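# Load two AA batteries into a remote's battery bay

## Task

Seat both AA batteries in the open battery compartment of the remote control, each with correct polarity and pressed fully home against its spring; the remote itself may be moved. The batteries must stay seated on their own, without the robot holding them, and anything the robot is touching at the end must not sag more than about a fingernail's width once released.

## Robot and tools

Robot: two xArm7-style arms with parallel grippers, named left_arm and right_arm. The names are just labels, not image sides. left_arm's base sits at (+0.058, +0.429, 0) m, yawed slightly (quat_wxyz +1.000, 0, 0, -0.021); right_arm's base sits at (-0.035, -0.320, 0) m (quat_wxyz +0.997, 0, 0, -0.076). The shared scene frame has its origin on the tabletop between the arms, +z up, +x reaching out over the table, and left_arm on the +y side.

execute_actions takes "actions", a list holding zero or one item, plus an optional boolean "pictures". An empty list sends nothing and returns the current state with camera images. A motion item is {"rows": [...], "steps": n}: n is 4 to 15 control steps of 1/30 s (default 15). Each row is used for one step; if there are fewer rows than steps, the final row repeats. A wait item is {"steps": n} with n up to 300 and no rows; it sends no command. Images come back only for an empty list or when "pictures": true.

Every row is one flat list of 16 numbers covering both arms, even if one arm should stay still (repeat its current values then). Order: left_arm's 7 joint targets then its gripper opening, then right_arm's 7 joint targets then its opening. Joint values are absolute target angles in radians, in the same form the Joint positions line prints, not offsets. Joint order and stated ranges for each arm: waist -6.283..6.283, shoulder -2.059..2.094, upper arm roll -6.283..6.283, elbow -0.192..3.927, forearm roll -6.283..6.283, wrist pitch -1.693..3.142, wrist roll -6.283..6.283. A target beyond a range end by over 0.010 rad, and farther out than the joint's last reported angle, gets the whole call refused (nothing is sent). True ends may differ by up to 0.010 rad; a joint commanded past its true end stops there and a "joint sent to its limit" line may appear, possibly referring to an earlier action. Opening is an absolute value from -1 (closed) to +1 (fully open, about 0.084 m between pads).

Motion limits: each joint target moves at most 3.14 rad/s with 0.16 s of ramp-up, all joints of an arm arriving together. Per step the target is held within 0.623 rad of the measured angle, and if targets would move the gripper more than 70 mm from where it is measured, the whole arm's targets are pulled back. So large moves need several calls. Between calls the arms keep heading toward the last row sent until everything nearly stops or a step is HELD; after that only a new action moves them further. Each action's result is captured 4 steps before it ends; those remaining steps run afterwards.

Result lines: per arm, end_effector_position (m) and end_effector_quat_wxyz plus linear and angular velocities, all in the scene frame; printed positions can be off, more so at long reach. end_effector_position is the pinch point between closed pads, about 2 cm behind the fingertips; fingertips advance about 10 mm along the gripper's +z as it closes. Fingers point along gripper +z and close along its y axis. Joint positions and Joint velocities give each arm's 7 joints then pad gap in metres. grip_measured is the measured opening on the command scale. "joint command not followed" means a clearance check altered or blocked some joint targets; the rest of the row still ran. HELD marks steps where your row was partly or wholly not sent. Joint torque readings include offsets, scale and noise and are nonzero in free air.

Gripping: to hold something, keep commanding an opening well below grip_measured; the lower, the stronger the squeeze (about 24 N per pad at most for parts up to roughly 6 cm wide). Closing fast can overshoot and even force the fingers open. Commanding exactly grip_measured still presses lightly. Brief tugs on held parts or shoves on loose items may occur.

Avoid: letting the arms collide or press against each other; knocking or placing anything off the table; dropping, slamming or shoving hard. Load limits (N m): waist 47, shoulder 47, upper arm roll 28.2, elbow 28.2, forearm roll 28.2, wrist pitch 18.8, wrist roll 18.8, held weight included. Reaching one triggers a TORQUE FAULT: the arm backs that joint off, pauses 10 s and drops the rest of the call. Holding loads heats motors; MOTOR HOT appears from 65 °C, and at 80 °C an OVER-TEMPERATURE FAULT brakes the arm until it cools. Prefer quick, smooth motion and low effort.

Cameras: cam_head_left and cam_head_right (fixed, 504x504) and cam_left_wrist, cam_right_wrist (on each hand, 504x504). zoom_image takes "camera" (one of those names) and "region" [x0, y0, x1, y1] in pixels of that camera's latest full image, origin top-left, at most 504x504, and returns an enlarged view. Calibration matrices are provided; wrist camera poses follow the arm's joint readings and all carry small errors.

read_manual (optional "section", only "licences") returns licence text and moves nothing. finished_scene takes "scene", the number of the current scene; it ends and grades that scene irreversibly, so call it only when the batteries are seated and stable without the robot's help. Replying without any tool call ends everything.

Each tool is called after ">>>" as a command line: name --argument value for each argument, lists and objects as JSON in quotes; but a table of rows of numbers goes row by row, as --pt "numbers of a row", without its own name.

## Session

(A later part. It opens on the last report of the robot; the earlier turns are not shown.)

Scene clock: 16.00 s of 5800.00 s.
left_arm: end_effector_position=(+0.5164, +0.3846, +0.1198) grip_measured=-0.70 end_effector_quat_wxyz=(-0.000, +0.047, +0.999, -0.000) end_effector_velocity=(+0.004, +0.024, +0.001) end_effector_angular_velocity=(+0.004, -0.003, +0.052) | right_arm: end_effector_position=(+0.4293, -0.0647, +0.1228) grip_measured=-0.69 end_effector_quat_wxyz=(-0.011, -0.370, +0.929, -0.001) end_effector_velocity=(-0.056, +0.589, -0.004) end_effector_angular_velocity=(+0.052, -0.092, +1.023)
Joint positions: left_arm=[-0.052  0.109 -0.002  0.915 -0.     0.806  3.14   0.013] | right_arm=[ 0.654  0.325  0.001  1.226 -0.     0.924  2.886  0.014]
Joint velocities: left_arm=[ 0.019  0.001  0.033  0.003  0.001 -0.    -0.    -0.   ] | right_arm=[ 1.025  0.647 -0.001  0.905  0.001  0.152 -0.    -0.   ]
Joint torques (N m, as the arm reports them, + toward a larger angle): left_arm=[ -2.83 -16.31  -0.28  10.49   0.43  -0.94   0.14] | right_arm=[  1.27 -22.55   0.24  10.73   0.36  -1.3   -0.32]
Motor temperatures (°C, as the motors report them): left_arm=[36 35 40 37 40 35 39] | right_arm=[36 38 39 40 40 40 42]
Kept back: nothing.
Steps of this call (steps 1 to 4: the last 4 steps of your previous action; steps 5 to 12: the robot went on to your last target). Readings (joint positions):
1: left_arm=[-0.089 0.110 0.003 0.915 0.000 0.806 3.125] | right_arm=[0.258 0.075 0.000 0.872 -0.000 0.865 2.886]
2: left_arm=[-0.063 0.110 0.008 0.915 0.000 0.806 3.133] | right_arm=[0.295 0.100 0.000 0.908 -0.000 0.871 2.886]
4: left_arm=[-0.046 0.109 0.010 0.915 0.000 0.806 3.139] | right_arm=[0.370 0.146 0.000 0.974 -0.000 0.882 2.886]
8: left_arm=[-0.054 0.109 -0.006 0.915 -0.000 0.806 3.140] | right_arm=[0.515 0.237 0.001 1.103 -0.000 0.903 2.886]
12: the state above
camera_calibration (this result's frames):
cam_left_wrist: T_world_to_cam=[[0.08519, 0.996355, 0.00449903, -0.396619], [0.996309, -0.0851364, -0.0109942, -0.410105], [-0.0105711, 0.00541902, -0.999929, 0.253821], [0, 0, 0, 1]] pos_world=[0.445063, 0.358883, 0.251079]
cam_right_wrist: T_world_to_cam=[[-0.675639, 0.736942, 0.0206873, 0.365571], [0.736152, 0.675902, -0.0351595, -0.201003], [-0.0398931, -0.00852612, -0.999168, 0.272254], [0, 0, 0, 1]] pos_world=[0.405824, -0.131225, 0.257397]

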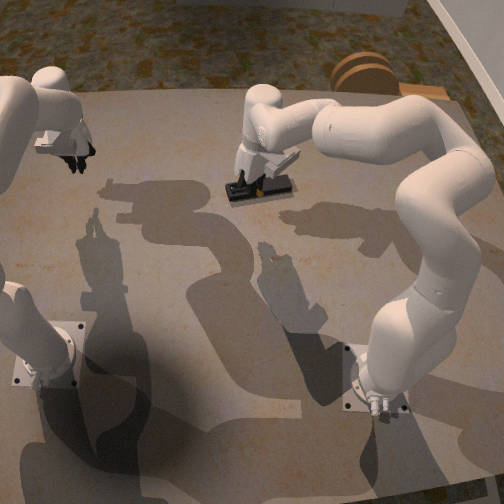

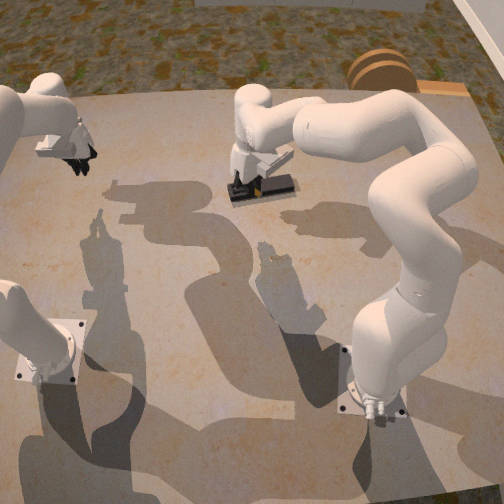

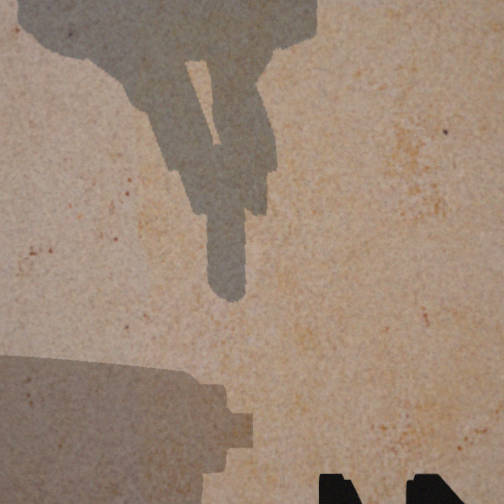

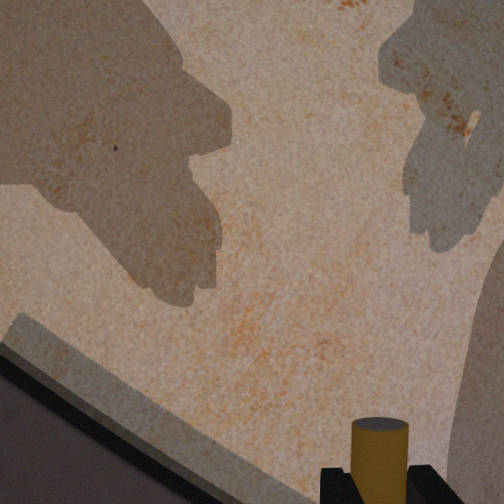

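Blue's shadow shows it's held. Place yellow down.

>>> execute_actions --actions '[{"rows":[[-0.05,0.109,0,0.915,0,0.806,3.14,-0.9, 0.87,0.462,0,1.4175,0,0.9556,2.886,-0.85],[-0.05,0.109,0,0.915,0,0.806,3.14,-0.9, 0.87,0.462,0,1.4175,0,0.9556,2.886,-0.85],[-0.05,0.109,0,0.915,0,0.806,3.14,-0.9, 0.87,0.462,0,1.4175,0,0.9556,2.886,-0.85],[-0.05,0.109,0,0.915,0,0.806,3.14,-0.9, 0.87,0.50,0,1.405,0,0.905,2.886,-0.85],[-0.05,0.109,0,0.915,0,0.806,3.14,-0.9, 0.87,0.54,0,1.39,0,0.85,2.886,-0.85],[-0.05,0.109,0,0.915,0,0.806,3.14,-0.9, 0.87,0.58,0,1.378,0,0.80,2.886,-0.85],[-0.05,0.109,0,0.915,0,0.806,3.14,-0.9, 0.87,0.605,0,1.37,0,0.765,2.886,-0.85],[-0.05,0.109,0,0.915,0,0.806,3.14,-0.9, 0.87,0.621,0,1.365,0,0.744,2.886,-0.85]],"steps":15}]'

>>> execute_actions --actions '[{"rows":[[-0.05,0.109,0,0.915,0,0.806,3.14,-0.9, 0.87,0.621,0,1.365,0,0.744,2.886,-0.85],[-0.05,0.109,0,0.915,0,0.806,3.14,-0.9, 0.87,0.621,0,1.365,0,0.744,2.886,-0.85],[-0.05,0.109,0,0.915,0,0.806,3.14,-0.9, 0.87,0.621,0,1.365,0,0.744,2.886,-0.85],[-0.05,0.109,0,0.915,0,0.806,3.14,-0.9, 0.87,0.621,0,1.365,0,0.744,2.886,-0.7],[-0.05,0.109,0,0.915,0,0.806,3.14,-0.9, 0.87,0.621,0,1.365,0,0.744,2.886,-0.62],[-0.05,0.109,0,0.915,0,0.806,3.14,-0.9, 0.87,0.621,0,1.365,0,0.744,2.886,-0.5],[-0.05,0.109,0,0.915,0,0.806,3.14,-0.9, 0.87,0.621,0,1.365,0,0.744,2.886,-0.2]],"steps":15}]' --pictures true

Scene clock: 16.90 s of 5800.00 s.
left_arm: end_effector_position=(+0.5166, +0.3863, +0.1198) grip_measured=-0.70 end_effector_quat_wxyz=(-0.000, +0.045, +0.999, +0.000) end_effector_velocity=(+0.000, +0.001, +0.000) end_effector_angular_velocity=(+0.001, -0.000, -0.001) | right_arm: end_effector_position=(+0.3954, +0.0556, +0.0204) grip_measured=-0.69 end_effector_quat_wxyz=(-0.010, -0.467, +0.884, -0.002) end_effector_velocity=(-0.012, -0.007, -0.117) end_effector_angular_velocity=(-0.043, +0.034, +0.020)
Joint positions: left_arm=[-0.05   0.109 -0.     0.915 -0.     0.806  3.14   0.013] | right_arm=[ 0.87   0.621 -0.     1.359 -0.     0.759  2.886  0.014]
Joint velocities: left_arm=[ 0.001  0.    -0.     0.001  0.001  0.     0.001 -0.   ] | right_arm=[ 0.006  0.222  0.003 -0.007 -0.017 -0.175  0.001 -0.023]
Joint torques (N m, as the arm reports them, + toward a larger angle): left_arm=[ -1.57 -16.34   0.11  10.59   0.5   -0.91   0.13] | right_arm=[ -0.13 -39.12  -0.84  15.56   1.18  -1.54  -0.44]
Motor temperatures (°C, as the motors report them): left_arm=[36 35 40 37 40 35 39] | right_arm=[36 38 39 40 40 40 42]
Steps of this call (steps 1 to 16: the robot went on to your last target; steps 17 to 27: the first 11 steps of this action). Readings (joint positions):
17: left_arm=[-0.050 0.109 -0.000 0.915 -0.000 0.806 3.140] | right_arm=[0.868 0.461 -0.002 1.417 -0.000 0.956 2.886]
18: left_arm=[-0.050 0.109 -0.000 0.915 -0.000 0.806 3.140] | right_arm=[0.869 0.461 -0.001 1.417 -0.000 0.956 2.886]
20: left_arm=[-0.050 0.109 -0.000 0.915 -0.000 0.806 3.140] | right_arm=[0.870 0.462 0.000 1.417 0.000 0.955 2.886]
24: left_arm=[-0.050 0.109 -0.000 0.915 -0.000 0.806 3.140] | right_arm=[0.869 0.539 -0.001 1.397 0.000 0.841 2.886]
27: the state above

Scene clock: 17.40 s of 5800.00 s.
left_arm: end_effector_position=(+0.5166, +0.3863, +0.1198) grip_measured=-0.70 end_effector_quat_wxyz=(+0.000, +0.045, +0.999, +0.000) end_effector_velocity=(+0.000, -0.000, +0.000) end_effector_angular_velocity=(-0.001, -0.001, +0.000) | right_arm: end_effector_position=(+0.4002, +0.0601, +0.0237) grip_measured=-0.22 end_effector_quat_wxyz=(-0.000, -0.468, +0.884, -0.000) end_effector_velocity=(-0.001, +0.000, -0.001) end_effector_angular_velocity=(-0.001, +0.000, +0.002)
Joint positions: left_arm=[-0.05   0.109 -0.     0.915  0.     0.806  3.14   0.013] | right_arm=[ 0.87   0.621 -0.     1.365  0.     0.744  2.886  0.035]
Joint velocities: left_arm=[ 0.     0.    -0.     0.001 -0.001 -0.     0.001 -0.   ] | right_arm=[ 0.001  0.001  0.    -0.    -0.    -0.001 -0.001  0.   ]
Joint torques (N m, as the arm reports them, + toward a larger angle): left_arm=[ -1.83 -16.03   0.12  10.51   0.71  -0.87   0.19] | right_arm=[  0.34 -25.94  -0.7   10.45   0.39  -1.6   -0.31]
Motor temperatures (°C, as the motors report them): left_arm=[36 35 40 37 40 35 39] | right_arm=[36 38 39 40 40 40 42]
Steps of this call (steps 1 to 4: the last 4 steps of your previous action; steps 5 to 15: the first 11 steps of this action). Readings (joint positions):
5: left_arm=[-0.050 0.109 -0.000 0.915 0.000 0.806 3.140] | right_arm=[0.870 0.622 0.000 1.363 0.000 0.745 2.886]
6: left_arm=[-0.050 0.109 -0.000 0.915 0.000 0.806 3.140] | right_arm=[0.870 0.622 0.000 1.363 0.000 0.745 2.886]
8: left_arm=[-0.050 0.109 -0.000 0.915 0.000 0.806 3.140] | right_arm=[0.870 0.622 0.000 1.364 0.000 0.745 2.886]
12: left_arm=[-0.050 0.109 -0.000 0.915 0.000 0.806 3.140] | right_arm=[0.870 0.621 -0.000 1.365 0.000 0.744 2.886]
15: the state above
camera_calibration (this result's frames):
cam_left_wrist: T_world_to_cam=[[0.0815105, 0.996661, 0.00471159, -0.396647], [0.996618, -0.0814559, -0.0108033, -0.411805], [-0.0103835, 0.00557625, -0.999931, 0.253709], [0, 0, 0, 1]] pos_world=[0.445377, 0.360364, 0.251111]
cam_right_wrist: T_world_to_cam=[[-0.817656, 0.575509, 0.015111, 0.322691], [0.575361, 0.817792, -0.0132174, -0.212095], [-0.0199644, -0.00211299, -0.999798, 0.164867], [0, 0, 0, 1]] pos_world=[0.389173, -0.0119133, 0.157154]

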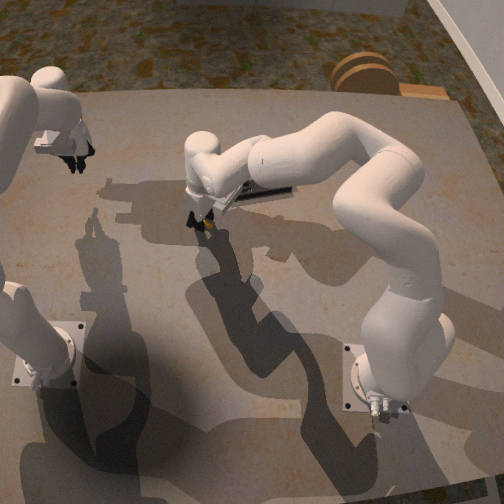

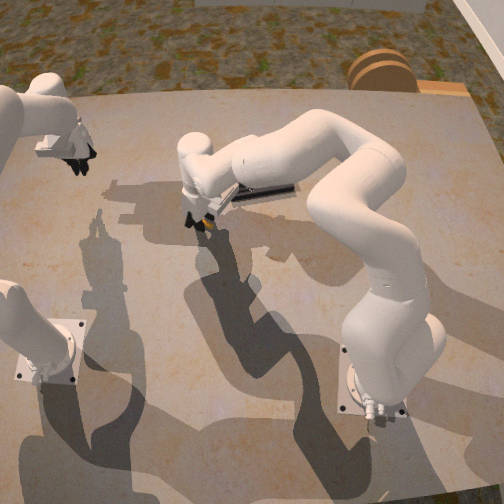

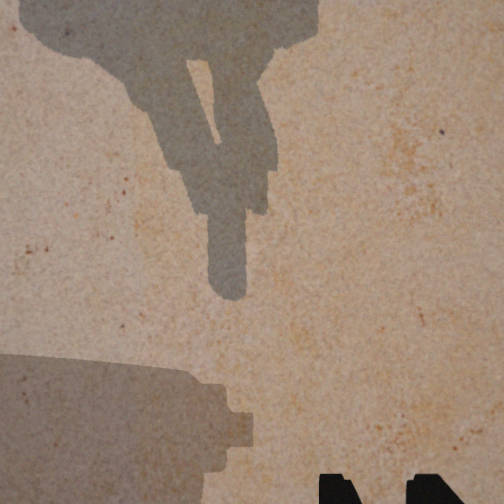

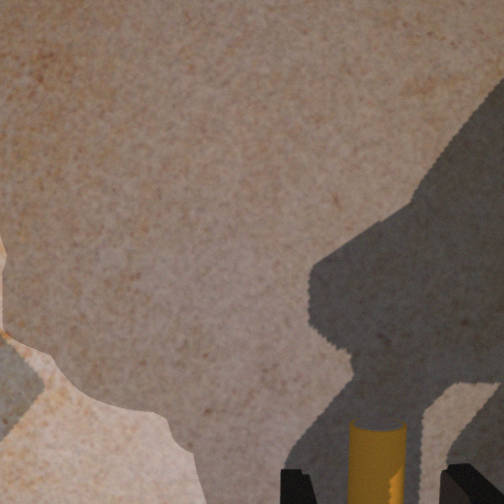

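>>> execute_actions --actions '[{"rows":[[-0.05,0.109,0,0.915,0,0.806,3.14,-0.9, 0.87,0.505,0,1.391,0,0.886,2.886,0.2],[-0.05,0.109,0,0.915,0,0.806,3.14,-0.9, 0.87,0.505,0,1.391,0,0.886,2.886,0.5],[-0.05,0.109,0,0.915,0,0.806,3.14,-0.9, 0.87,0.505,0,1.391,0,0.886,2.886,0.8],[-0.05,0.109,0,0.915,0,0.806,3.14,-0.9, 0.87,0.505,0,1.391,0,0.886,2.886,0.8],[-0.05,0.109,0,0.915,0,0.806,3.14,-0.9, 0.87,0.505,0,1.391,0,0.886,2.886,0.8],[-0.05,0.109,0,0.915,0,0.806,3.14,-0.9, 0.87,0.505,0,1.391,0,0.886,2.886,0.8],[-0.05,0.109,0,0.915,0,0.806,3.14,-0.9, 0.432,0.523,0,1.42,0,0.897,1.661,0.8]],"steps":15}]'

>>> execute_actions --actions '[{"steps":25}]' --pictures true

Scene clock: 18.67 s of 5800.00 s.
left_arm: end_effector_position=(+0.5166, +0.3863, +0.1198) grip_measured=-0.70 end_effector_quat_wxyz=(+0.000, +0.045, +0.999, +0.000) end_effector_velocity=(+0.000, -0.000, +0.000) end_effector_angular_velocity=(-0.000, -0.001, -0.000) | right_arm: end_effector_position=(+0.4270, +0.0318, +0.0910) grip_measured=+0.80 end_effector_quat_wxyz=(+0.003, -0.493, +0.870, +0.003) end_effector_velocity=(+0.383, -0.531, -0.045) end_effector_angular_velocity=(-0.117, +0.034, +0.324)
Joint positions: left_arm=[-0.05   0.109  0.     0.915 -0.     0.806  3.14   0.013] | right_arm=[0.792 0.508 0.01  1.398 0.    0.883 2.76  0.077]
Joint velocities: left_arm=[ 0.    -0.001  0.     0.    -0.     0.     0.    -0.   ] | right_arm=[-0.998  0.086 -0.126  0.022 -0.003  0.041 -1.43   0.   ]
Joint torques (N m, as the arm reports them, + toward a larger angle): left_arm=[ -1.71 -15.8    0.31  10.44   0.64  -0.78   0.21] | right_arm=[ -9.42 -32.01  -8.16  14.19   0.29  -2.67  -0.61]
Motor temperatures (°C, as the motors report them): left_arm=[36 35 40 37 40 35 39] | right_arm=[36 38 39 40 40 40 42]
Steps of this call (steps 1 to 4: the last 4 steps of your previous action; steps 5 to 15: the robot went on to your last target; steps 16 to 27: nothing new was sent; steps 28 to 38: the first 11 steps of this action). Readings (joint positions):
28: left_arm=[-0.050 0.109 -0.000 0.915 -0.000 0.806 3.140] | right_arm=[0.870 0.621 0.000 1.365 0.000 0.745 2.886]
29: left_arm=[-0.050 0.109 0.000 0.915 -0.000 0.806 3.140] | right_arm=[0.870 0.616 0.000 1.365 0.000 0.754 2.886]
31: left_arm=[-0.050 0.109 0.000 0.915 0.000 0.806 3.140] | right_arm=[0.870 0.571 0.000 1.369 -0.000 0.820 2.886]
35: left_arm=[-0.050 0.109 -0.000 0.915 0.000 0.806 3.140] | right_arm=[0.865 0.496 0.002 1.404 0.000 0.879 2.876]
38: the state above

Scene clock: 19.50 s of 5800.00 s.
left_arm: end_effector_position=(+0.5166, +0.3863, +0.1198) grip_measured=-0.70 end_effector_quat_wxyz=(+0.000, +0.045, +0.999, +0.000) end_effector_velocity=(+0.000, -0.000, +0.000) end_effector_angular_velocity=(+0.001, -0.000, -0.002) | right_arm: end_effector_position=(+0.5254, -0.1577, +0.0900) grip_measured=+0.80 end_effector_quat_wxyz=(-0.000, +0.771, -0.636, -0.000) end_effector_velocity=(+0.006, -0.021, +0.000) end_effector_angular_velocity=(-0.011, -0.004, -0.031)
Joint positions: left_arm=[-0.05   0.109  0.     0.915 -0.     0.806  3.14   0.013] | right_arm=[0.433 0.523 0.001 1.42  0.    0.897 1.662 0.077]
Joint velocities: left_arm=[-0.001  0.     0.     0.     0.002  0.     0.     0.   ] | right_arm=[-0.016 -0.    -0.021  0.001 -0.001  0.    -0.002  0.   ]
Joint torques (N m, as the arm reports them, + toward a larger angle): left_arm=[ -2.24 -16.43   0.37  10.45   0.57  -0.83   0.15] | right_arm=[  0.9  -25.53  -0.35  11.37   0.44  -1.78  -0.31]
Motor temperatures (°C, as the motors report them): left_arm=[36 35 40 37 40 35 39] | right_arm=[36 39 38 40 40 40 42]
Kept back: nothing.
Steps of this call (steps 1 to 4: the last 4 steps of your previous action; steps 5 to 25: the robot went on to your last target). Readings (joint positions):
1: left_arm=[-0.050 0.109 0.000 0.915 0.000 0.806 3.140] | right_arm=[0.759 0.510 0.005 1.400 0.000 0.884 2.712]
2: left_arm=[-0.050 0.109 0.000 0.915 -0.000 0.806 3.140] | right_arm=[0.727 0.510 -0.000 1.402 0.000 0.885 2.661]
4: left_arm=[-0.050 0.109 0.000 0.915 -0.000 0.806 3.140] | right_arm=[0.668 0.512 -0.002 1.405 -0.000 0.887 2.548]
8: left_arm=[-0.050 0.109 0.000 0.915 -0.000 0.806 3.140] | right_arm=[0.560 0.519 -0.002 1.411 -0.000 0.892 2.254]
25: the state above
camera_calibration (this result's frames):
cam_left_wrist: T_world_to_cam=[[0.08151, 0.996661, 0.00471154, -0.396647], [0.996618, -0.0814555, -0.0108034, -0.411805], [-0.0103836, 0.00557619, -0.999931, 0.253709], [0, 0, 0, 1]] pos_world=[0.445377, 0.360364, 0.251111]
cam_right_wrist: T_world_to_cam=[[-0.984554, -0.17442, 0.0151865, 0.518826], [-0.174614, 0.984557, -0.0125771, 0.315091], [-0.0127582, -0.0150346, -0.999806, 0.227305], [0, 0, 0, 1]] pos_world=[0.568732, -0.216314, 0.223344]

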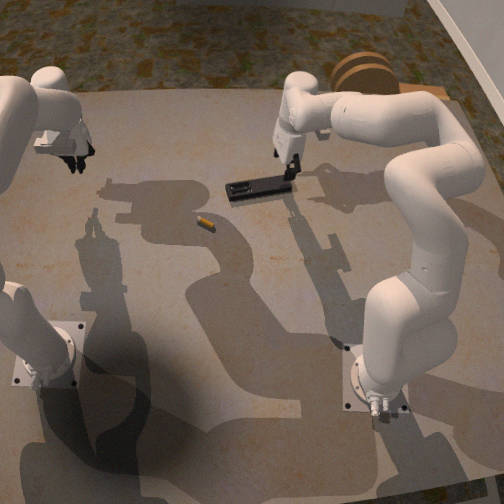

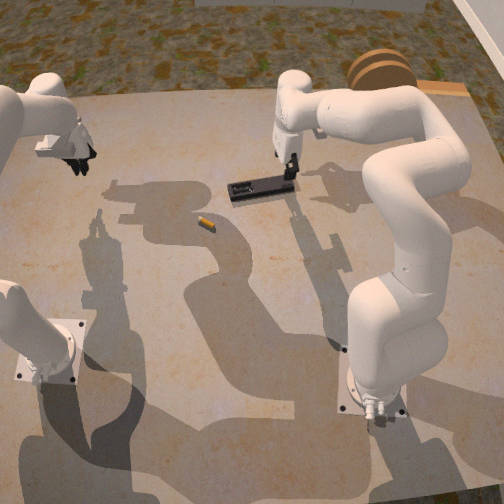

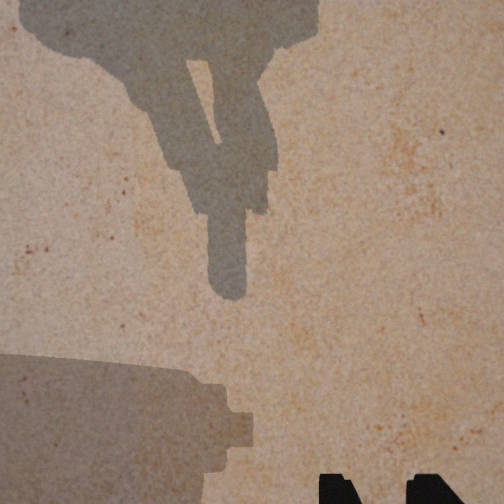

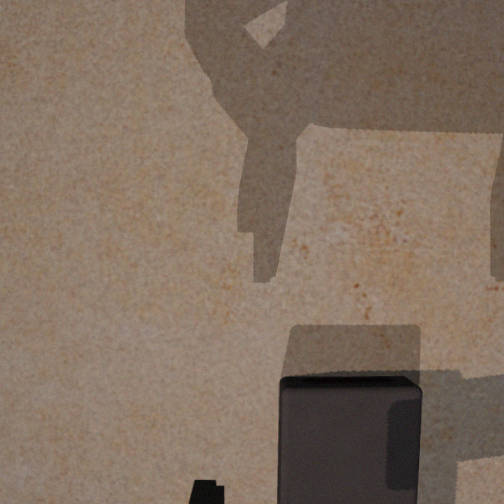

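>>> execute_actions --actions '[{"rows":[[-0.05,0.109,0,0.915,0,0.806,3.14,-0.9, 0.432,0.55,0,1.414,0,0.864,1.661,0.8],[-0.05,0.109,0,0.915,0,0.806,3.14,-0.9, 0.432,0.55,0,1.414,0,0.864,1.661,0.8],[-0.05,0.109,0,0.915,0,0.806,3.14,-0.9, 0.432,0.58,0,1.407,0,0.827,1.661,0.8],[-0.05,0.109,0,0.915,0,0.806,3.14,-0.9, 0.432,0.58,0,1.407,0,0.827,1.661,0.8],[-0.05,0.109,0,0.915,0,0.806,3.14,-0.9, 0.432,0.61,0,1.40,0,0.79,1.661,0.8],[-0.05,0.109,0,0.915,0,0.806,3.14,-0.9, 0.432,0.61,0,1.40,0,0.79,1.661,0.8],[-0.05,0.109,0,0.915,0,0.806,3.14,-0.9, 0.432,0.63,0,1.396,0,0.766,1.661,0.8],[-0.05,0.109,0,0.915,0,0.806,3.14,-0.9, 0.432,0.63,0,1.396,0,0.766,1.661,0.8],[-0.05,0.109,0,0.915,0,0.806,3.14,-0.9, 0.432,0.6445,0,1.393,0,0.7486,1.661,0.8]],"steps":15}]'

>>> execute_actions --actions '[{"rows":[[-0.05,0.109,0,0.915,0,0.806,3.14,-0.9, 0.432,0.6445,0,1.393,0,0.7486,1.661,0.6],[-0.05,0.109,0,0.915,0,0.806,3.14,-0.9, 0.432,0.6445,0,1.393,0,0.7486,1.661,0.5],[-0.05,0.109,0,0.915,0,0.806,3.14,-0.9, 0.432,0.6445,0,1.393,0,0.7486,1.661,0.4],[-0.05,0.109,0,0.915,0,0.806,3.14,-0.9, 0.432,0.6445,0,1.393,0,0.7486,1.661,0.35],[-0.05,0.109,0,0.915,0,0.806,3.14,-0.9, 0.432,0.6445,0,1.393,0,0.7486,1.661,0.3],[-0.05,0.109,0,0.915,0,0.806,3.14,-0.9, 0.432,0.6445,0,1.393,0,0.7486,1.661,0.25],[-0.05,0.109,0,0.915,0,0.806,3.14,-0.9, 0.432,0.6445,0,1.393,0,0.7486,1.661,0.2],[-0.05,0.109,0,0.915,0,0.806,3.14,-0.9, 0.432,0.6445,0,1.393,0,0.7486,1.661,0.15],[-0.05,0.109,0,0.915,0,0.806,3.14,-0.9, 0.432,0.6445,0,1.393,0,0.7486,1.661,0.1],[-0.05,0.109,0,0.915,0,0.806,3.14,-0.9, 0.432,0.6445,0,1.393,0,0.7486,1.661,0.0],[-0.05,0.109,0,0.915,0,0.806,3.14,-0.9, 0.432,0.6445,0,1.393,0,0.7486,1.661,-0.3]],"steps":15}]' --pictures true

Scene clock: 20.43 s of 5800.00 s.
left_arm: end_effector_position=(+0.5166, +0.3863, +0.1198) grip_measured=-0.70 end_effector_quat_wxyz=(+0.000, +0.045, +0.999, +0.000) end_effector_velocity=(+0.000, -0.000, +0.000) end_effector_angular_velocity=(-0.000, -0.000, -0.000) | right_arm: end_effector_position=(+0.5237, -0.1595, +0.0198) grip_measured=+0.80 end_effector_quat_wxyz=(+0.003, +0.771, -0.637, -0.002) end_effector_velocity=(-0.006, -0.002, -0.080) end_effector_angular_velocity=(-0.003, +0.006, +0.002)
Joint positions: left_arm=[-0.05   0.109 -0.     0.915  0.     0.806  3.14   0.013] | right_arm=[ 0.432  0.643  0.     1.391 -0.     0.756  1.661  0.077]
Joint velocities: left_arm=[-0. -0.  0.  0.  0. -0.  0. -0.] | right_arm=[ 0.     0.142 -0.    -0.026 -0.002 -0.162 -0.    -0.   ]
Joint torques (N m, as the arm reports them, + toward a larger angle): left_arm=[ -1.92 -16.34   0.15  10.47   0.63  -0.85   0.11] | right_arm=[  0.25 -32.69  -0.82  12.38   0.37  -1.62  -0.35]
Motor temperatures (°C, as the motors report them): left_arm=[36 35 40 37 40 35 39] | right_arm=[36 39 38 40 40 40 42]
Steps of this call (steps 1 to 17: the robot went on to your last target; steps 18 to 28: the first 11 steps of this action). Readings (joint positions):
18: left_arm=[-0.050 0.109 0.000 0.915 0.000 0.806 3.140] | right_arm=[0.432 0.523 0.000 1.420 -0.000 0.896 1.661]
19: left_arm=[-0.050 0.109 0.000 0.915 -0.000 0.806 3.140] | right_arm=[0.432 0.528 -0.000 1.420 -0.000 0.887 1.661]
21: left_arm=[-0.050 0.109 0.000 0.915 -0.000 0.806 3.140] | right_arm=[0.432 0.551 -0.000 1.416 0.000 0.856 1.661]
25: left_arm=[-0.050 0.109 0.000 0.915 -0.000 0.806 3.140] | right_arm=[0.432 0.615 0.000 1.397 -0.000 0.788 1.661]
28: the state above

Scene clock: 20.93 s of 5800.00 s.
left_arm: end_effector_position=(+0.5166, +0.3863, +0.1198) grip_measured=-0.70 end_effector_quat_wxyz=(+0.000, +0.045, +0.999, +0.000) end_effector_velocity=(-0.001, -0.001, -0.000) end_effector_angular_velocity=(-0.001, +0.001, -0.001) | right_arm: end_effector_position=(+0.5260, -0.1589, +0.0203) grip_measured=+0.09 end_effector_quat_wxyz=(-0.000, +0.771, -0.637, +0.000) end_effector_velocity=(-0.001, -0.001, -0.003) end_effector_angular_velocity=(-0.002, +0.004, -0.000)
Joint positions: left_arm=[-0.05   0.109 -0.     0.915  0.     0.806  3.14   0.013] | right_arm=[ 0.432  0.644  0.     1.393 -0.     0.749  1.661  0.048]
Joint velocities: left_arm=[-0.001 -0.     0.    -0.002 -0.001  0.     0.    -0.   ] | right_arm=[-0.     0.004 -0.001 -0.002 -0.    -0.001  0.    -0.   ]
Joint torques (N m, as the arm reports them, + toward a larger angle): left_arm=[ -1.62 -16.32   0.1   10.45   0.85  -0.94   0.04] | right_arm=[  0.42 -26.21  -0.76  10.47   0.47  -1.68  -0.32]
Motor temperatures (°C, as the motors report them): left_arm=[36 35 40 37 40 35 39] | right_arm=[36 39 38 40 40 40 42]
Steps of this call (steps 1 to 4: the last 4 steps of your previous action; steps 5 to 15: the first 11 steps of this action). Readings (joint positions):
5: left_arm=[-0.050 0.109 0.000 0.915 0.000 0.806 3.140] | right_arm=[0.432 0.643 -0.000 1.394 0.000 0.749 1.661]
6: left_arm=[-0.050 0.109 -0.000 0.915 0.000 0.806 3.140] | right_arm=[0.432 0.643 -0.000 1.395 0.000 0.748 1.661]
8: left_arm=[-0.050 0.109 0.000 0.915 0.000 0.806 3.140] | right_arm=[0.432 0.643 -0.000 1.394 0.000 0.748 1.661]
12: left_arm=[-0.050 0.109 0.000 0.915 -0.000 0.806 3.140] | right_arm=[0.432 0.644 0.000 1.393 -0.000 0.749 1.661]
15: the state above
camera_calibration (this result's frames):
cam_left_wrist: T_world_to_cam=[[0.08151, 0.996661, 0.00471167, -0.396647], [0.996618, -0.0814554, -0.0108034, -0.411805], [-0.0103836, 0.00557632, -0.999931, 0.253709], [0, 0, 0, 1]] pos_world=[0.445377, 0.360364, 0.251111]
cam_right_wrist: T_world_to_cam=[[-0.98484, -0.172864, 0.0144644, 0.520705], [-0.173052, 0.984827, -0.0130168, 0.314743], [-0.0119948, -0.0153226, -0.999811, 0.157229], [0, 0, 0, 1]] pos_world=[0.569164, -0.217547, 0.153764]

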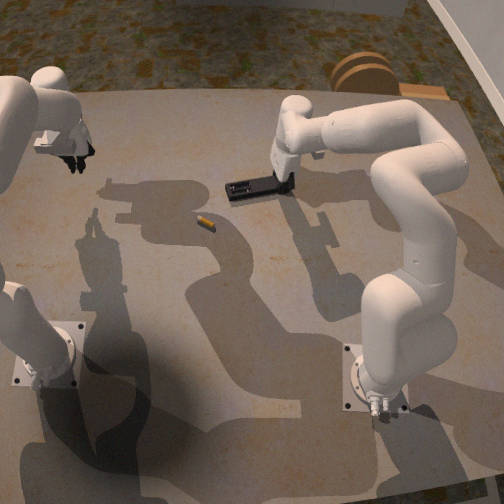

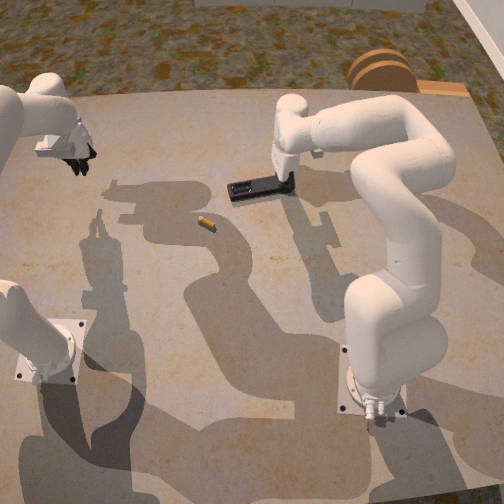

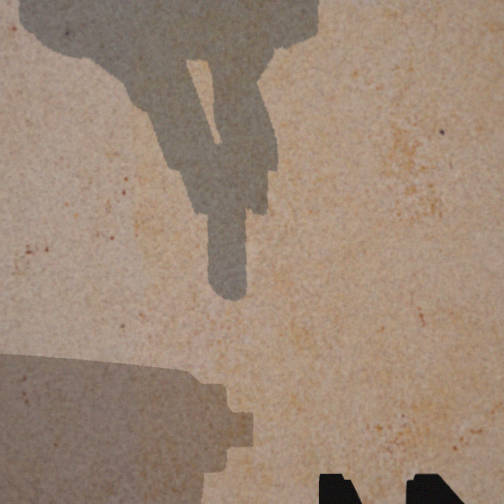

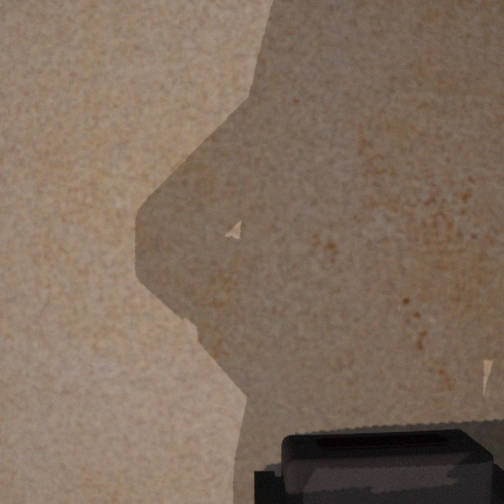

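>>> execute_actions --actions '[{"rows":[[-0.05,0.109,0,0.915,0,0.806,3.14,-0.9, 0.432,0.62,0,1.397,0,0.777,1.661,-0.3],[-0.05,0.109,0,0.915,0,0.806,3.14,-0.9, 0.432,0.62,0,1.397,0,0.777,1.661,-0.3],[-0.05,0.109,0,0.915,0,0.806,3.14,-0.9, 0.432,0.59,0,1.402,0,0.812,1.661,-0.3],[-0.05,0.109,0,0.915,0,0.806,3.14,-0.9, 0.432,0.59,0,1.402,0,0.812,1.661,-0.3],[-0.05,0.109,0,0.915,0,0.806,3.14,-0.9, 0.432,0.555,0,1.4076,0,0.853,1.661,-0.3]],"steps":12}]'

>>> execute_actions --actions '[{"rows":[[-0.05,0.109,0,0.915,0,0.806,3.14,-0.9, 0.5,0.493,0,1.315,0,0.821,1.687,-0.3],[-0.05,0.109,0,0.915,0,0.806,3.14,-0.9, 0.5,0.493,0,1.315,0,0.821,1.687,-0.3],[-0.05,0.109,0,0.915,0,0.806,3.14,-0.9, 0.5,0.493,0,1.315,0,0.821,1.687,-0.3],[-0.05,0.109,0,0.915,0,0.806,3.14,-0.9, 0.6,0.403,0,1.178,0,0.775,1.725,-0.3],[-0.05,0.109,0,0.915,0,0.806,3.14,-0.9, 0.6,0.403,0,1.178,0,0.775,1.725,-0.3],[-0.05,0.109,0,0.915,0,0.806,3.14,-0.9, 0.6,0.403,0,1.178,0,0.775,1.725,-0.3],[-0.05,0.109,0,0.915,0,0.806,3.14,-0.9, 0.7,0.312,0,1.041,0,0.728,1.763,-0.3],[-0.05,0.109,0,0.915,0,0.806,3.14,-0.9, 0.7,0.312,0,1.041,0,0.728,1.763,-0.3],[-0.05,0.109,0,0.915,0,0.806,3.14,-0.9, 0.7,0.312,0,1.041,0,0.728,1.763,-0.3],[-0.05,0.109,0,0.915,0,0.806,3.14,-0.9, 0.8,0.222,0,0.904,0,0.682,1.801,-0.3],[-0.05,0.109,0,0.915,0,0.806,3.14,-0.9, 0.8,0.222,0,0.904,0,0.682,1.801,-0.3],[-0.05,0.109,0,0.915,0,0.806,3.14,-0.9, 0.8,0.222,0,0.904,0,0.682,1.801,-0.3],[-0.05,0.109,0,0.915,0,0.806,3.14,-0.9, 0.885,0.145,0,0.787,0,0.642,1.833,-0.3]],"steps":15}]'

>>> execute_actions --actions '[{"steps":12}]' --pictures true

Scene clock: 22.00 s of 5800.00 s.
left_arm: end_effector_position=(+0.5166, +0.3863, +0.1198) grip_measured=-0.70 end_effector_quat_wxyz=(+0.000, +0.045, +0.999, +0.000) end_effector_velocity=(-0.000, -0.000, +0.000) end_effector_angular_velocity=(-0.000, -0.000, -0.002) | right_arm: end_effector_position=(+0.5283, -0.1583, +0.0702) grip_measured=+0.09 end_effector_quat_wxyz=(-0.003, +0.771, -0.637, +0.002) end_effector_velocity=(+0.067, +0.018, +0.194) end_effector_angular_velocity=(+0.067, -0.235, -0.002)
Joint positions: left_arm=[-0.05   0.109  0.     0.915  0.     0.806  3.14   0.013] | right_arm=[ 0.432  0.557 -0.     1.41  -0.     0.845  1.661  0.048]
Joint velocities: left_arm=[-0.    -0.    -0.    -0.    -0.    -0.     0.001  0.   ] | right_arm=[-0.    -0.261 -0.002  0.136  0.001  0.152 -0.    -0.   ]
Joint torques (N m, as the arm reports them, + toward a larger angle): left_arm=[ -1.81 -16.1    0.29  10.55   0.49  -0.9    0.1 ] | right_arm=[  0.57 -13.9   -0.44   6.09   0.44  -1.04  -0.4 ]
Motor temperatures (°C, as the motors report them): left_arm=[36 35 40 37 40 35 39] | right_arm=[36 39 38 40 40 40 42]
Steps of this call (steps 1 to 4: the last 4 steps of your previous action; steps 5 to 15: the robot went on to your last target; steps 16 to 24: nothing new was sent; steps 25 to 32: the first 8 steps of this action). Readings (joint positions):
25: left_arm=[-0.050 0.109 0.000 0.915 0.000 0.806 3.140] | right_arm=[0.432 0.644 -0.000 1.393 0.000 0.749 1.661]
26: left_arm=[-0.050 0.109 -0.000 0.915 -0.000 0.806 3.140] | right_arm=[0.432 0.640 0.000 1.393 -0.000 0.758 1.661]
28: left_arm=[-0.050 0.109 0.000 0.915 -0.000 0.806 3.140] | right_arm=[0.432 0.618 0.000 1.394 -0.000 0.786 1.661]
32: the state above

Scene clock: 22.50 s of 5800.00 s.
left_arm: end_effector_position=(+0.5166, +0.3863, +0.1198) grip_measured=-0.70 end_effector_quat_wxyz=(+0.000, +0.045, +0.999, +0.000) end_effector_velocity=(-0.000, -0.000, -0.000) end_effector_angular_velocity=(-0.000, +0.000, -0.001) | right_arm: end_effector_position=(+0.4022, -0.0605, +0.0746) grip_measured=+0.09 end_effector_quat_wxyz=(-0.001, +0.819, -0.573, -0.000) end_effector_velocity=(-0.503, +0.238, -0.001) end_effector_angular_velocity=(-0.011, -0.007, +0.551)
Joint positions: left_arm=[-0.05   0.109 -0.     0.915 -0.     0.806  3.14   0.013] | right_arm=[0.683 0.33  0.004 1.069 0.    0.738 1.755 0.048]
Joint velocities: left_arm=[-0.    -0.    -0.    -0.001 -0.    -0.     0.001  0.   ] | right_arm=[ 0.939 -0.861 -0.03  -1.298  0.001 -0.438  0.36  -0.   ]
Joint torques (N m, as the arm reports them, + toward a larger angle): left_arm=[ -1.82 -16.17   0.33  10.63   0.73  -0.86   0.07] | right_arm=[ -0.37 -22.19  -1.55   9.71   0.42  -1.46  -0.04]
Motor temperatures (°C, as the motors report them): left_arm=[36 35 40 37 40 35 39] | right_arm=[36 39 38 40 40 40 42]
Steps of this call (steps 1 to 4: the last 4 steps of your previous action; steps 5 to 15: the first 11 steps of this action). Readings (joint positions):
5: left_arm=[-0.050 0.109 -0.000 0.915 -0.000 0.806 3.140] | right_arm=[0.432 0.555 -0.000 1.406 -0.000 0.853 1.661]
6: left_arm=[-0.050 0.109 0.000 0.915 -0.000 0.806 3.140] | right_arm=[0.437 0.552 -0.002 1.396 -0.000 0.848 1.664]
8: left_arm=[-0.050 0.109 -0.000 0.915 -0.000 0.806 3.140] | right_arm=[0.472 0.516 -0.009 1.343 -0.000 0.830 1.679]
12: left_arm=[-0.050 0.109 -0.000 0.915 -0.000 0.806 3.140] | right_arm=[0.590 0.414 0.004 1.195 0.000 0.780 1.720]
15: the state above

Scene clock: 22.90 s of 5800.00 s.
left_arm: end_effector_position=(+0.5166, +0.3863, +0.1198) grip_measured=-0.70 end_effector_quat_wxyz=(+0.000, +0.045, +0.999, +0.000) end_effector_velocity=(-0.000, -0.000, -0.000) end_effector_angular_velocity=(+0.000, +0.000, -0.002) | right_arm: end_effector_position=(+0.2927, -0.0293, +0.0703) grip_measured=+0.09 end_effector_quat_wxyz=(-0.001, +0.851, -0.526, +0.000) end_effector_velocity=(+0.014, -0.008, +0.003) end_effector_angular_velocity=(+0.006, -0.011, -0.036)
Joint positions: left_arm=[-0.05   0.109  0.     0.915 -0.     0.806  3.14   0.013] | right_arm=[ 0.882  0.146 -0.004  0.789  0.     0.642  1.833  0.048]
Joint velocities: left_arm=[-0.001  0.    -0.    -0.     0.     0.     0.001 -0.   ] | right_arm=[-0.016  0.    -0.018  0.007  0.    -0.006  0.002  0.   ]
Joint torques (N m, as the arm reports them, + toward a larger angle): left_arm=[ -1.87 -16.12   0.16  10.52   0.54  -0.96   0.13] | right_arm=[  2.88 -17.6    1.68   9.82   0.38  -1.71  -0.38]
Motor temperatures (°C, as the motors report them): left_arm=[36 35 40 37 40 35 39] | right_arm=[36 39 38 40 40 40 42]
Kept back: nothing.
Steps of this call (steps 1 to 4: the last 4 steps of your previous action; steps 5 to 12: the robot went on to your last target). Readings (joint positions):
1: left_arm=[-0.050 0.109 -0.000 0.915 -0.000 0.806 3.140] | right_arm=[0.715 0.301 0.003 1.025 0.000 0.723 1.767]
2: left_arm=[-0.050 0.109 0.000 0.915 0.000 0.806 3.140] | right_arm=[0.746 0.272 0.003 0.981 0.000 0.708 1.780]
4: left_arm=[-0.050 0.109 0.000 0.915 -0.000 0.806 3.140] | right_arm=[0.810 0.214 0.002 0.892 0.000 0.678 1.804]
8: left_arm=[-0.050 0.109 0.000 0.915 -0.000 0.806 3.140] | right_arm=[0.886 0.147 0.006 0.789 -0.000 0.645 1.831]
12: the state above
camera_calibration (this result's frames):
cam_left_wrist: T_world_to_cam=[[0.08151, 0.996661, 0.00471155, -0.396647], [0.996618, -0.0814554, -0.0108034, -0.411805], [-0.0103835, 0.0055762, -0.999931, 0.253709], [0, 0, 0, 1]] pos_world=[0.445377, 0.360364, 0.251111]
cam_right_wrist: T_world_to_cam=[[-0.901363, -0.432851, 0.0135706, 0.280585], [-0.433015, 0.901289, -0.0132771, 0.221082], [-0.00648406, -0.0178437, -0.99982, 0.204701], [0, 0, 0, 1]] pos_world=[0.349968, -0.0741543, 0.203792]

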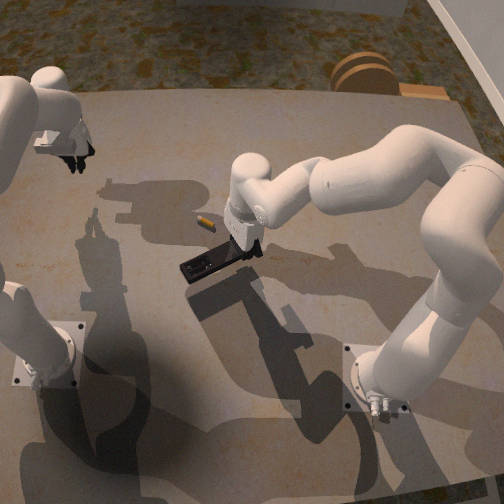

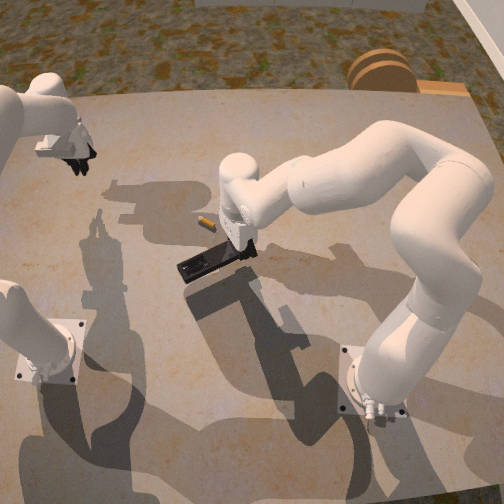

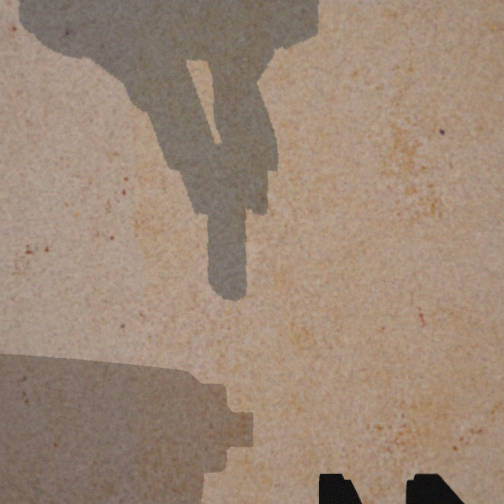

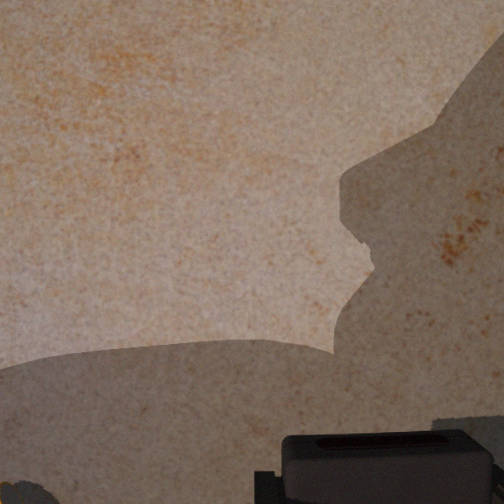

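>>> execute_actions --actions '[{"rows":[[-0.3,0.109,0,0.915,0,0.806,3.14,-0.9, 0.885,0.175,0,0.783,0,0.608,1.833,-0.3],[-0.3,0.109,0,0.915,0,0.806,3.14,-0.9, 0.885,0.175,0,0.783,0,0.608,1.833,-0.3],[-0.5,0.109,0,0.915,0,0.806,3.14,-0.9, 0.885,0.205,0,0.78,0,0.575,1.833,-0.3],[-0.5,0.109,0,0.915,0,0.806,3.14,-0.9, 0.885,0.205,0,0.78,0,0.575,1.833,-0.3],[-0.7,0.109,0,0.915,0,0.806,3.14,-0.9, 0.885,0.235,0,0.776,0,0.541,1.833,-0.3],[-0.7,0.109,0,0.915,0,0.806,3.14,-0.9, 0.885,0.235,0,0.776,0,0.541,1.833,-0.3],[-0.7,0.109,0,0.915,0,0.806,3.14,-0.9, 0.885,0.255,0,0.774,0,0.519,1.833,-0.3],[-0.7,0.109,0,0.915,0,0.806,3.14,-0.9, 0.885,0.255,0,0.774,0,0.519,1.833,-0.3],[-0.7,0.109,0,0.915,0,0.806,3.14,-0.9, 0.885,0.265,0,0.773,0,0.508,1.833,-0.3],[-0.7,0.109,0,0.915,0,0.806,3.14,-0.9, 0.885,0.265,0,0.773,0,0.508,1.833,-0.3],[-0.7,0.109,0,0.915,0,0.806,3.14,-0.9, 0.885,0.2713,0,0.772,0,0.5007,1.833,-0.3]],"steps":15}]'

Scene clock: 23.93 s of 5800.00 s.
left_arm: end_effector_position=(+0.4719, +0.2257, +0.1200) grip_measured=-0.70 end_effector_quat_wxyz=(+0.000, +0.225, +0.974, -0.000) end_effector_velocity=(-0.258, -0.526, +0.000) end_effector_angular_velocity=(-0.001, +0.001, -1.272) | right_arm: end_effector_position=(+0.2889, -0.0283, +0.0227) grip_measured=+0.09 end_effector_quat_wxyz=(+0.002, +0.852, -0.523, -0.001) end_effector_velocity=(+0.004, +0.003, -0.046) end_effector_angular_velocity=(+0.018, -0.021, +0.001)
Joint positions: left_arm=[-0.412  0.109 -0.001  0.916 -0.     0.806  3.14   0.013] | right_arm=[ 0.885  0.264  0.     0.772 -0.     0.512  1.833  0.048]
Joint velocities: left_arm=[-1.247 -0.001 -0.024 -0.001  0.002  0.001 -0.    -0.   ] | right_arm=[ 0.     0.126 -0.001 -0.011 -0.001 -0.165  0.     0.   ]
Joint torques (N m, as the arm reports them, + toward a larger angle): left_arm=[ -2.47 -16.65  -0.15  10.13   0.56  -0.9    0.19] | right_arm=[  0.21 -20.08  -0.52  10.14   0.44  -2.11  -0.37]
Motor temperatures (°C, as the motors report them): left_arm=[36 35 40 37 40 35 39] | right_arm=[36 39 38 40 40 40 42]
Steps of this call (steps 1 to 20: the robot went on to your last target; steps 21 to 31: the first 11 steps of this action). Readings (joint positions):
21: left_arm=[-0.050 0.109 0.000 0.915 0.000 0.806 3.140] | right_arm=[0.885 0.145 -0.000 0.787 -0.000 0.641 1.833]
22: left_arm=[-0.057 0.109 0.003 0.915 0.000 0.806 3.140] | right_arm=[0.885 0.151 -0.000 0.787 -0.000 0.632 1.833]
24: left_arm=[-0.117 0.109 0.013 0.915 0.000 0.806 3.140] | right_arm=[0.885 0.178 -0.000 0.785 0.000 0.602 1.833]
28: left_arm=[-0.289 0.109 -0.001 0.916 -0.000 0.806 3.140] | right_arm=[0.885 0.239 0.000 0.774 -0.000 0.539 1.833]
31: the state above

>>> execute_actions --actions '[{"rows":[[-0.7,-0.217,0,0.712,0,0.929,3.14,-0.9, 0.885,0.2713,0,0.772,0,0.5007,1.833,-0.3],[-0.7,-0.217,0,0.712,0,0.929,3.14,-0.9, 0.885,0.2713,0,0.772,0,0.5007,1.833,-0.3],[-0.7,-0.217,0,0.712,0,0.929,3.14,-0.9, 0.885,0.2713,0,0.772,0,0.5007,1.833,-0.3],[-0.7,-0.217,0,0.712,0,0.929,3.14,-0.9, 0.885,0.2713,0,0.772,0,0.5007,1.833,-0.3],[-0.7,-0.217,0,0.712,0,0.929,3.14,-0.9, 0.885,0.2713,0,0.772,0,0.5007,1.833,-0.3],[-0.7,-0.217,0,0.712,0,0.929,3.14,-0.9, 0.885,0.2713,0,0.772,0,0.5007,1.833,-0.3],[-0.7,-0.217,0,0.712,0,0.929,3.14,-0.9, 0.885,0.2713,0,0.772,0,0.5007,1.833,-0.3],[-0.7,-0.217,0,0.712,0,0.929,3.14,-0.9, 0.885,0.2713,0,0.772,0,0.5007,1.833,-0.3],[-1.058,-0.217,0,0.712,0,0.929,3.14,-0.9, 0.885,0.2713,0,0.772,0,0.5007,1.833,-0.3]],"steps":15}]'

>>> execute_actions --actions '[{"steps":15}]' --pictures true

Scene clock: 25.00 s of 5800.00 s.
left_arm: end_effector_position=(+0.3367, +0.1600, +0.1726) grip_measured=-0.70 end_effector_quat_wxyz=(+0.004, +0.373, +0.928, -0.002) end_effector_velocity=(-0.234, -0.214, -0.047) end_effector_angular_velocity=(+0.068, +0.107, -0.816) | right_arm: end_effector_position=(+0.2899, -0.0274, +0.0205) grip_measured=+0.09 end_effector_quat_wxyz=(-0.000, +0.852, -0.523, -0.000) end_effector_velocity=(-0.000, +0.001, +0.000) end_effector_angular_velocity=(+0.001, -0.000, +0.001)
Joint positions: left_arm=[-0.73  -0.219  0.006  0.716  0.     0.927  3.14   0.013] | right_arm=[ 0.885  0.271 -0.     0.772  0.     0.501  1.833  0.048]
Joint velocities: left_arm=[-0.943  0.093  0.134 -0.027  0.004  0.004  0.     0.   ] | right_arm=[ 0.001 -0.     0.     0.001  0.     0.    -0.001 -0.   ]
Joint torques (N m, as the arm reports them, + toward a larger angle): left_arm=[-33.69 -10.95 -10.48  11.48   0.3   -0.85   0.09] | right_arm=[  0.36 -19.03  -0.46   9.1    0.43  -1.84  -0.37]
Motor temperatures (°C, as the motors report them): left_arm=[36 35 40 37 40 35 39] | right_arm=[36 39 38 40 40 40 42]
Steps of this call (steps 1 to 4: the last 4 steps of your previous action; steps 5 to 21: the robot went on to your last target; steps 22 to 32: the first 11 steps of this action). Readings (joint positions):
22: left_arm=[-0.699 0.109 0.000 0.915 0.000 0.806 3.140] | right_arm=[0.885 0.271 -0.000 0.772 0.000 0.501 1.833]
23: left_arm=[-0.699 0.102 0.000 0.910 0.000 0.810 3.140] | right_arm=[0.885 0.271 -0.000 0.772 0.000 0.501 1.833]
25: left_arm=[-0.699 0.038 0.001 0.865 0.000 0.836 3.140] | right_arm=[0.885 0.271 -0.000 0.772 0.000 0.501 1.833]
29: left_arm=[-0.700 -0.192 -0.000 0.735 0.000 0.916 3.140] | right_arm=[0.885 0.271 -0.000 0.772 -0.000 0.501 1.833]
32: the state above

Scene clock: 25.50 s of 5800.00 s.
left_arm: end_effector_position=(+0.2341, +0.0865, +0.1698) grip_measured=-0.70 end_effector_quat_wxyz=(-0.000, +0.520, +0.854, -0.000) end_effector_velocity=(-0.010, -0.006, +0.002) end_effector_angular_velocity=(-0.001, -0.007, -0.034) | right_arm: end_effector_position=(+0.2899, -0.0274, +0.0205) grip_measured=+0.09 end_effector_quat_wxyz=(-0.000, +0.852, -0.523, -0.000) end_effector_velocity=(+0.000, -0.000, +0.000) end_effector_angular_velocity=(+0.001, +0.000, -0.002)
Joint positions: left_arm=[-1.056 -0.217  0.003  0.712  0.     0.929  3.14   0.013] | right_arm=[ 0.885  0.271  0.     0.772 -0.     0.501  1.833  0.048]
Joint velocities: left_arm=[-0.011 -0.002 -0.022  0.002  0.    -0.     0.001 -0.   ] | right_arm=[-0.001 -0.     0.     0.     0.002  0.    -0.    -0.   ]
Joint torques (N m, as the arm reports them, + toward a larger angle): left_arm=[ -1.93 -11.39   0.27  11.     0.64  -0.8    0.05] | right_arm=[  0.33 -18.93  -0.38   9.13   0.44  -1.84  -0.35]
Motor temperatures (°C, as the motors report them): left_arm=[36 35 40 37 40 35 39] | right_arm=[36 39 38 40 40 40 42]
Kept back: nothing.
Steps of this call (steps 1 to 4: the last 4 steps of your previous action; steps 5 to 15: the robot went on to your last target). Readings (joint positions):
1: left_arm=[-0.771 -0.216 0.009 0.715 0.000 0.927 3.140] | right_arm=[0.885 0.271 -0.000 0.772 0.000 0.501 1.833]
2: left_arm=[-0.821 -0.214 0.007 0.715 0.000 0.927 3.140] | right_arm=[0.885 0.271 -0.000 0.772 -0.000 0.501 1.833]
4: left_arm=[-0.919 -0.214 -0.002 0.714 -0.000 0.927 3.140] | right_arm=[0.885 0.271 0.000 0.772 0.000 0.501 1.833]
8: left_arm=[-1.055 -0.215 -0.009 0.712 -0.000 0.929 3.140] | right_arm=[0.885 0.271 0.000 0.772 -0.000 0.501 1.833]
15: the state above
camera_calibration (this result's frames):
cam_left_wrist: T_world_to_cam=[[0.884122, 0.467237, 0.0042052, -0.216994], [0.467253, -0.884051, -0.0113377, 0.0393127], [-0.00157979, 0.0119888, -0.999927, 0.299791], [0, 0, 0, 1]] pos_world=[0.173954, 0.132548, 0.301128]
cam_right_wrist: T_world_to_cam=[[-0.898288, -0.439149, 0.015073, 0.27846], [-0.439339, 0.898226, -0.0130742, 0.219269], [-0.00779744, -0.0183665, -0.999801, 0.155248], [0, 0, 0, 1]] pos_world=[0.347681, -0.0718169, 0.153887]

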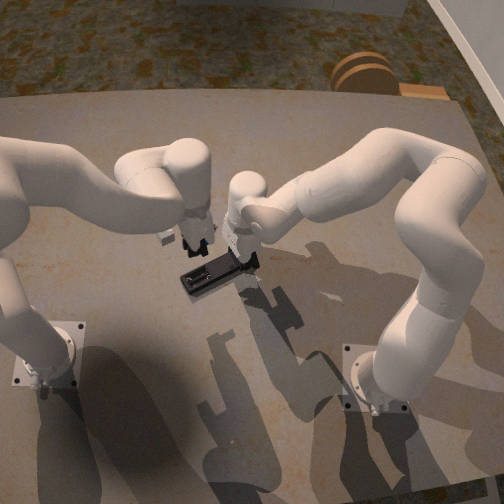

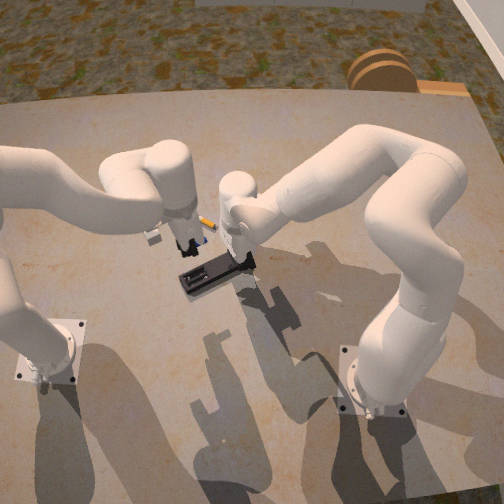

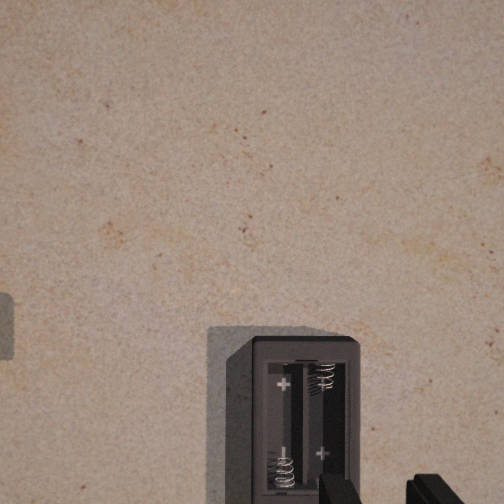

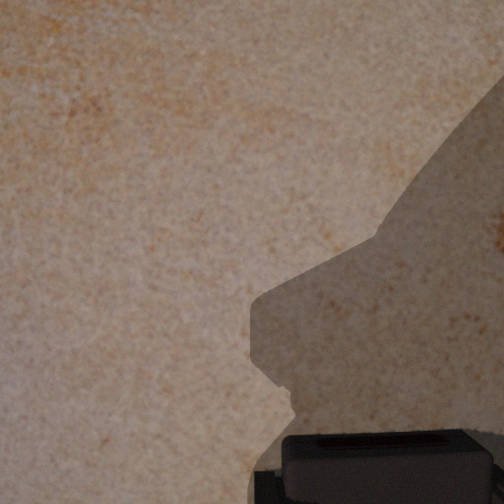

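>>> zoom_image --camera "cam_left_wrist" --region '[230, 320, 400, 504]'

Region (230, 320, 400, 504) of cam_left_wrist's 504x504 image, scaled by 2.739, with more detail than that image has; it fills the left 466 columns of this view, and the rest is white.

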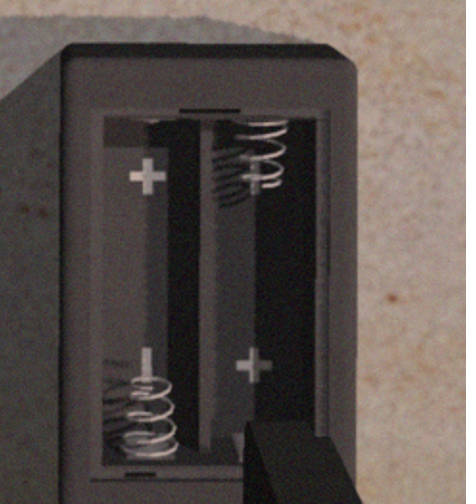

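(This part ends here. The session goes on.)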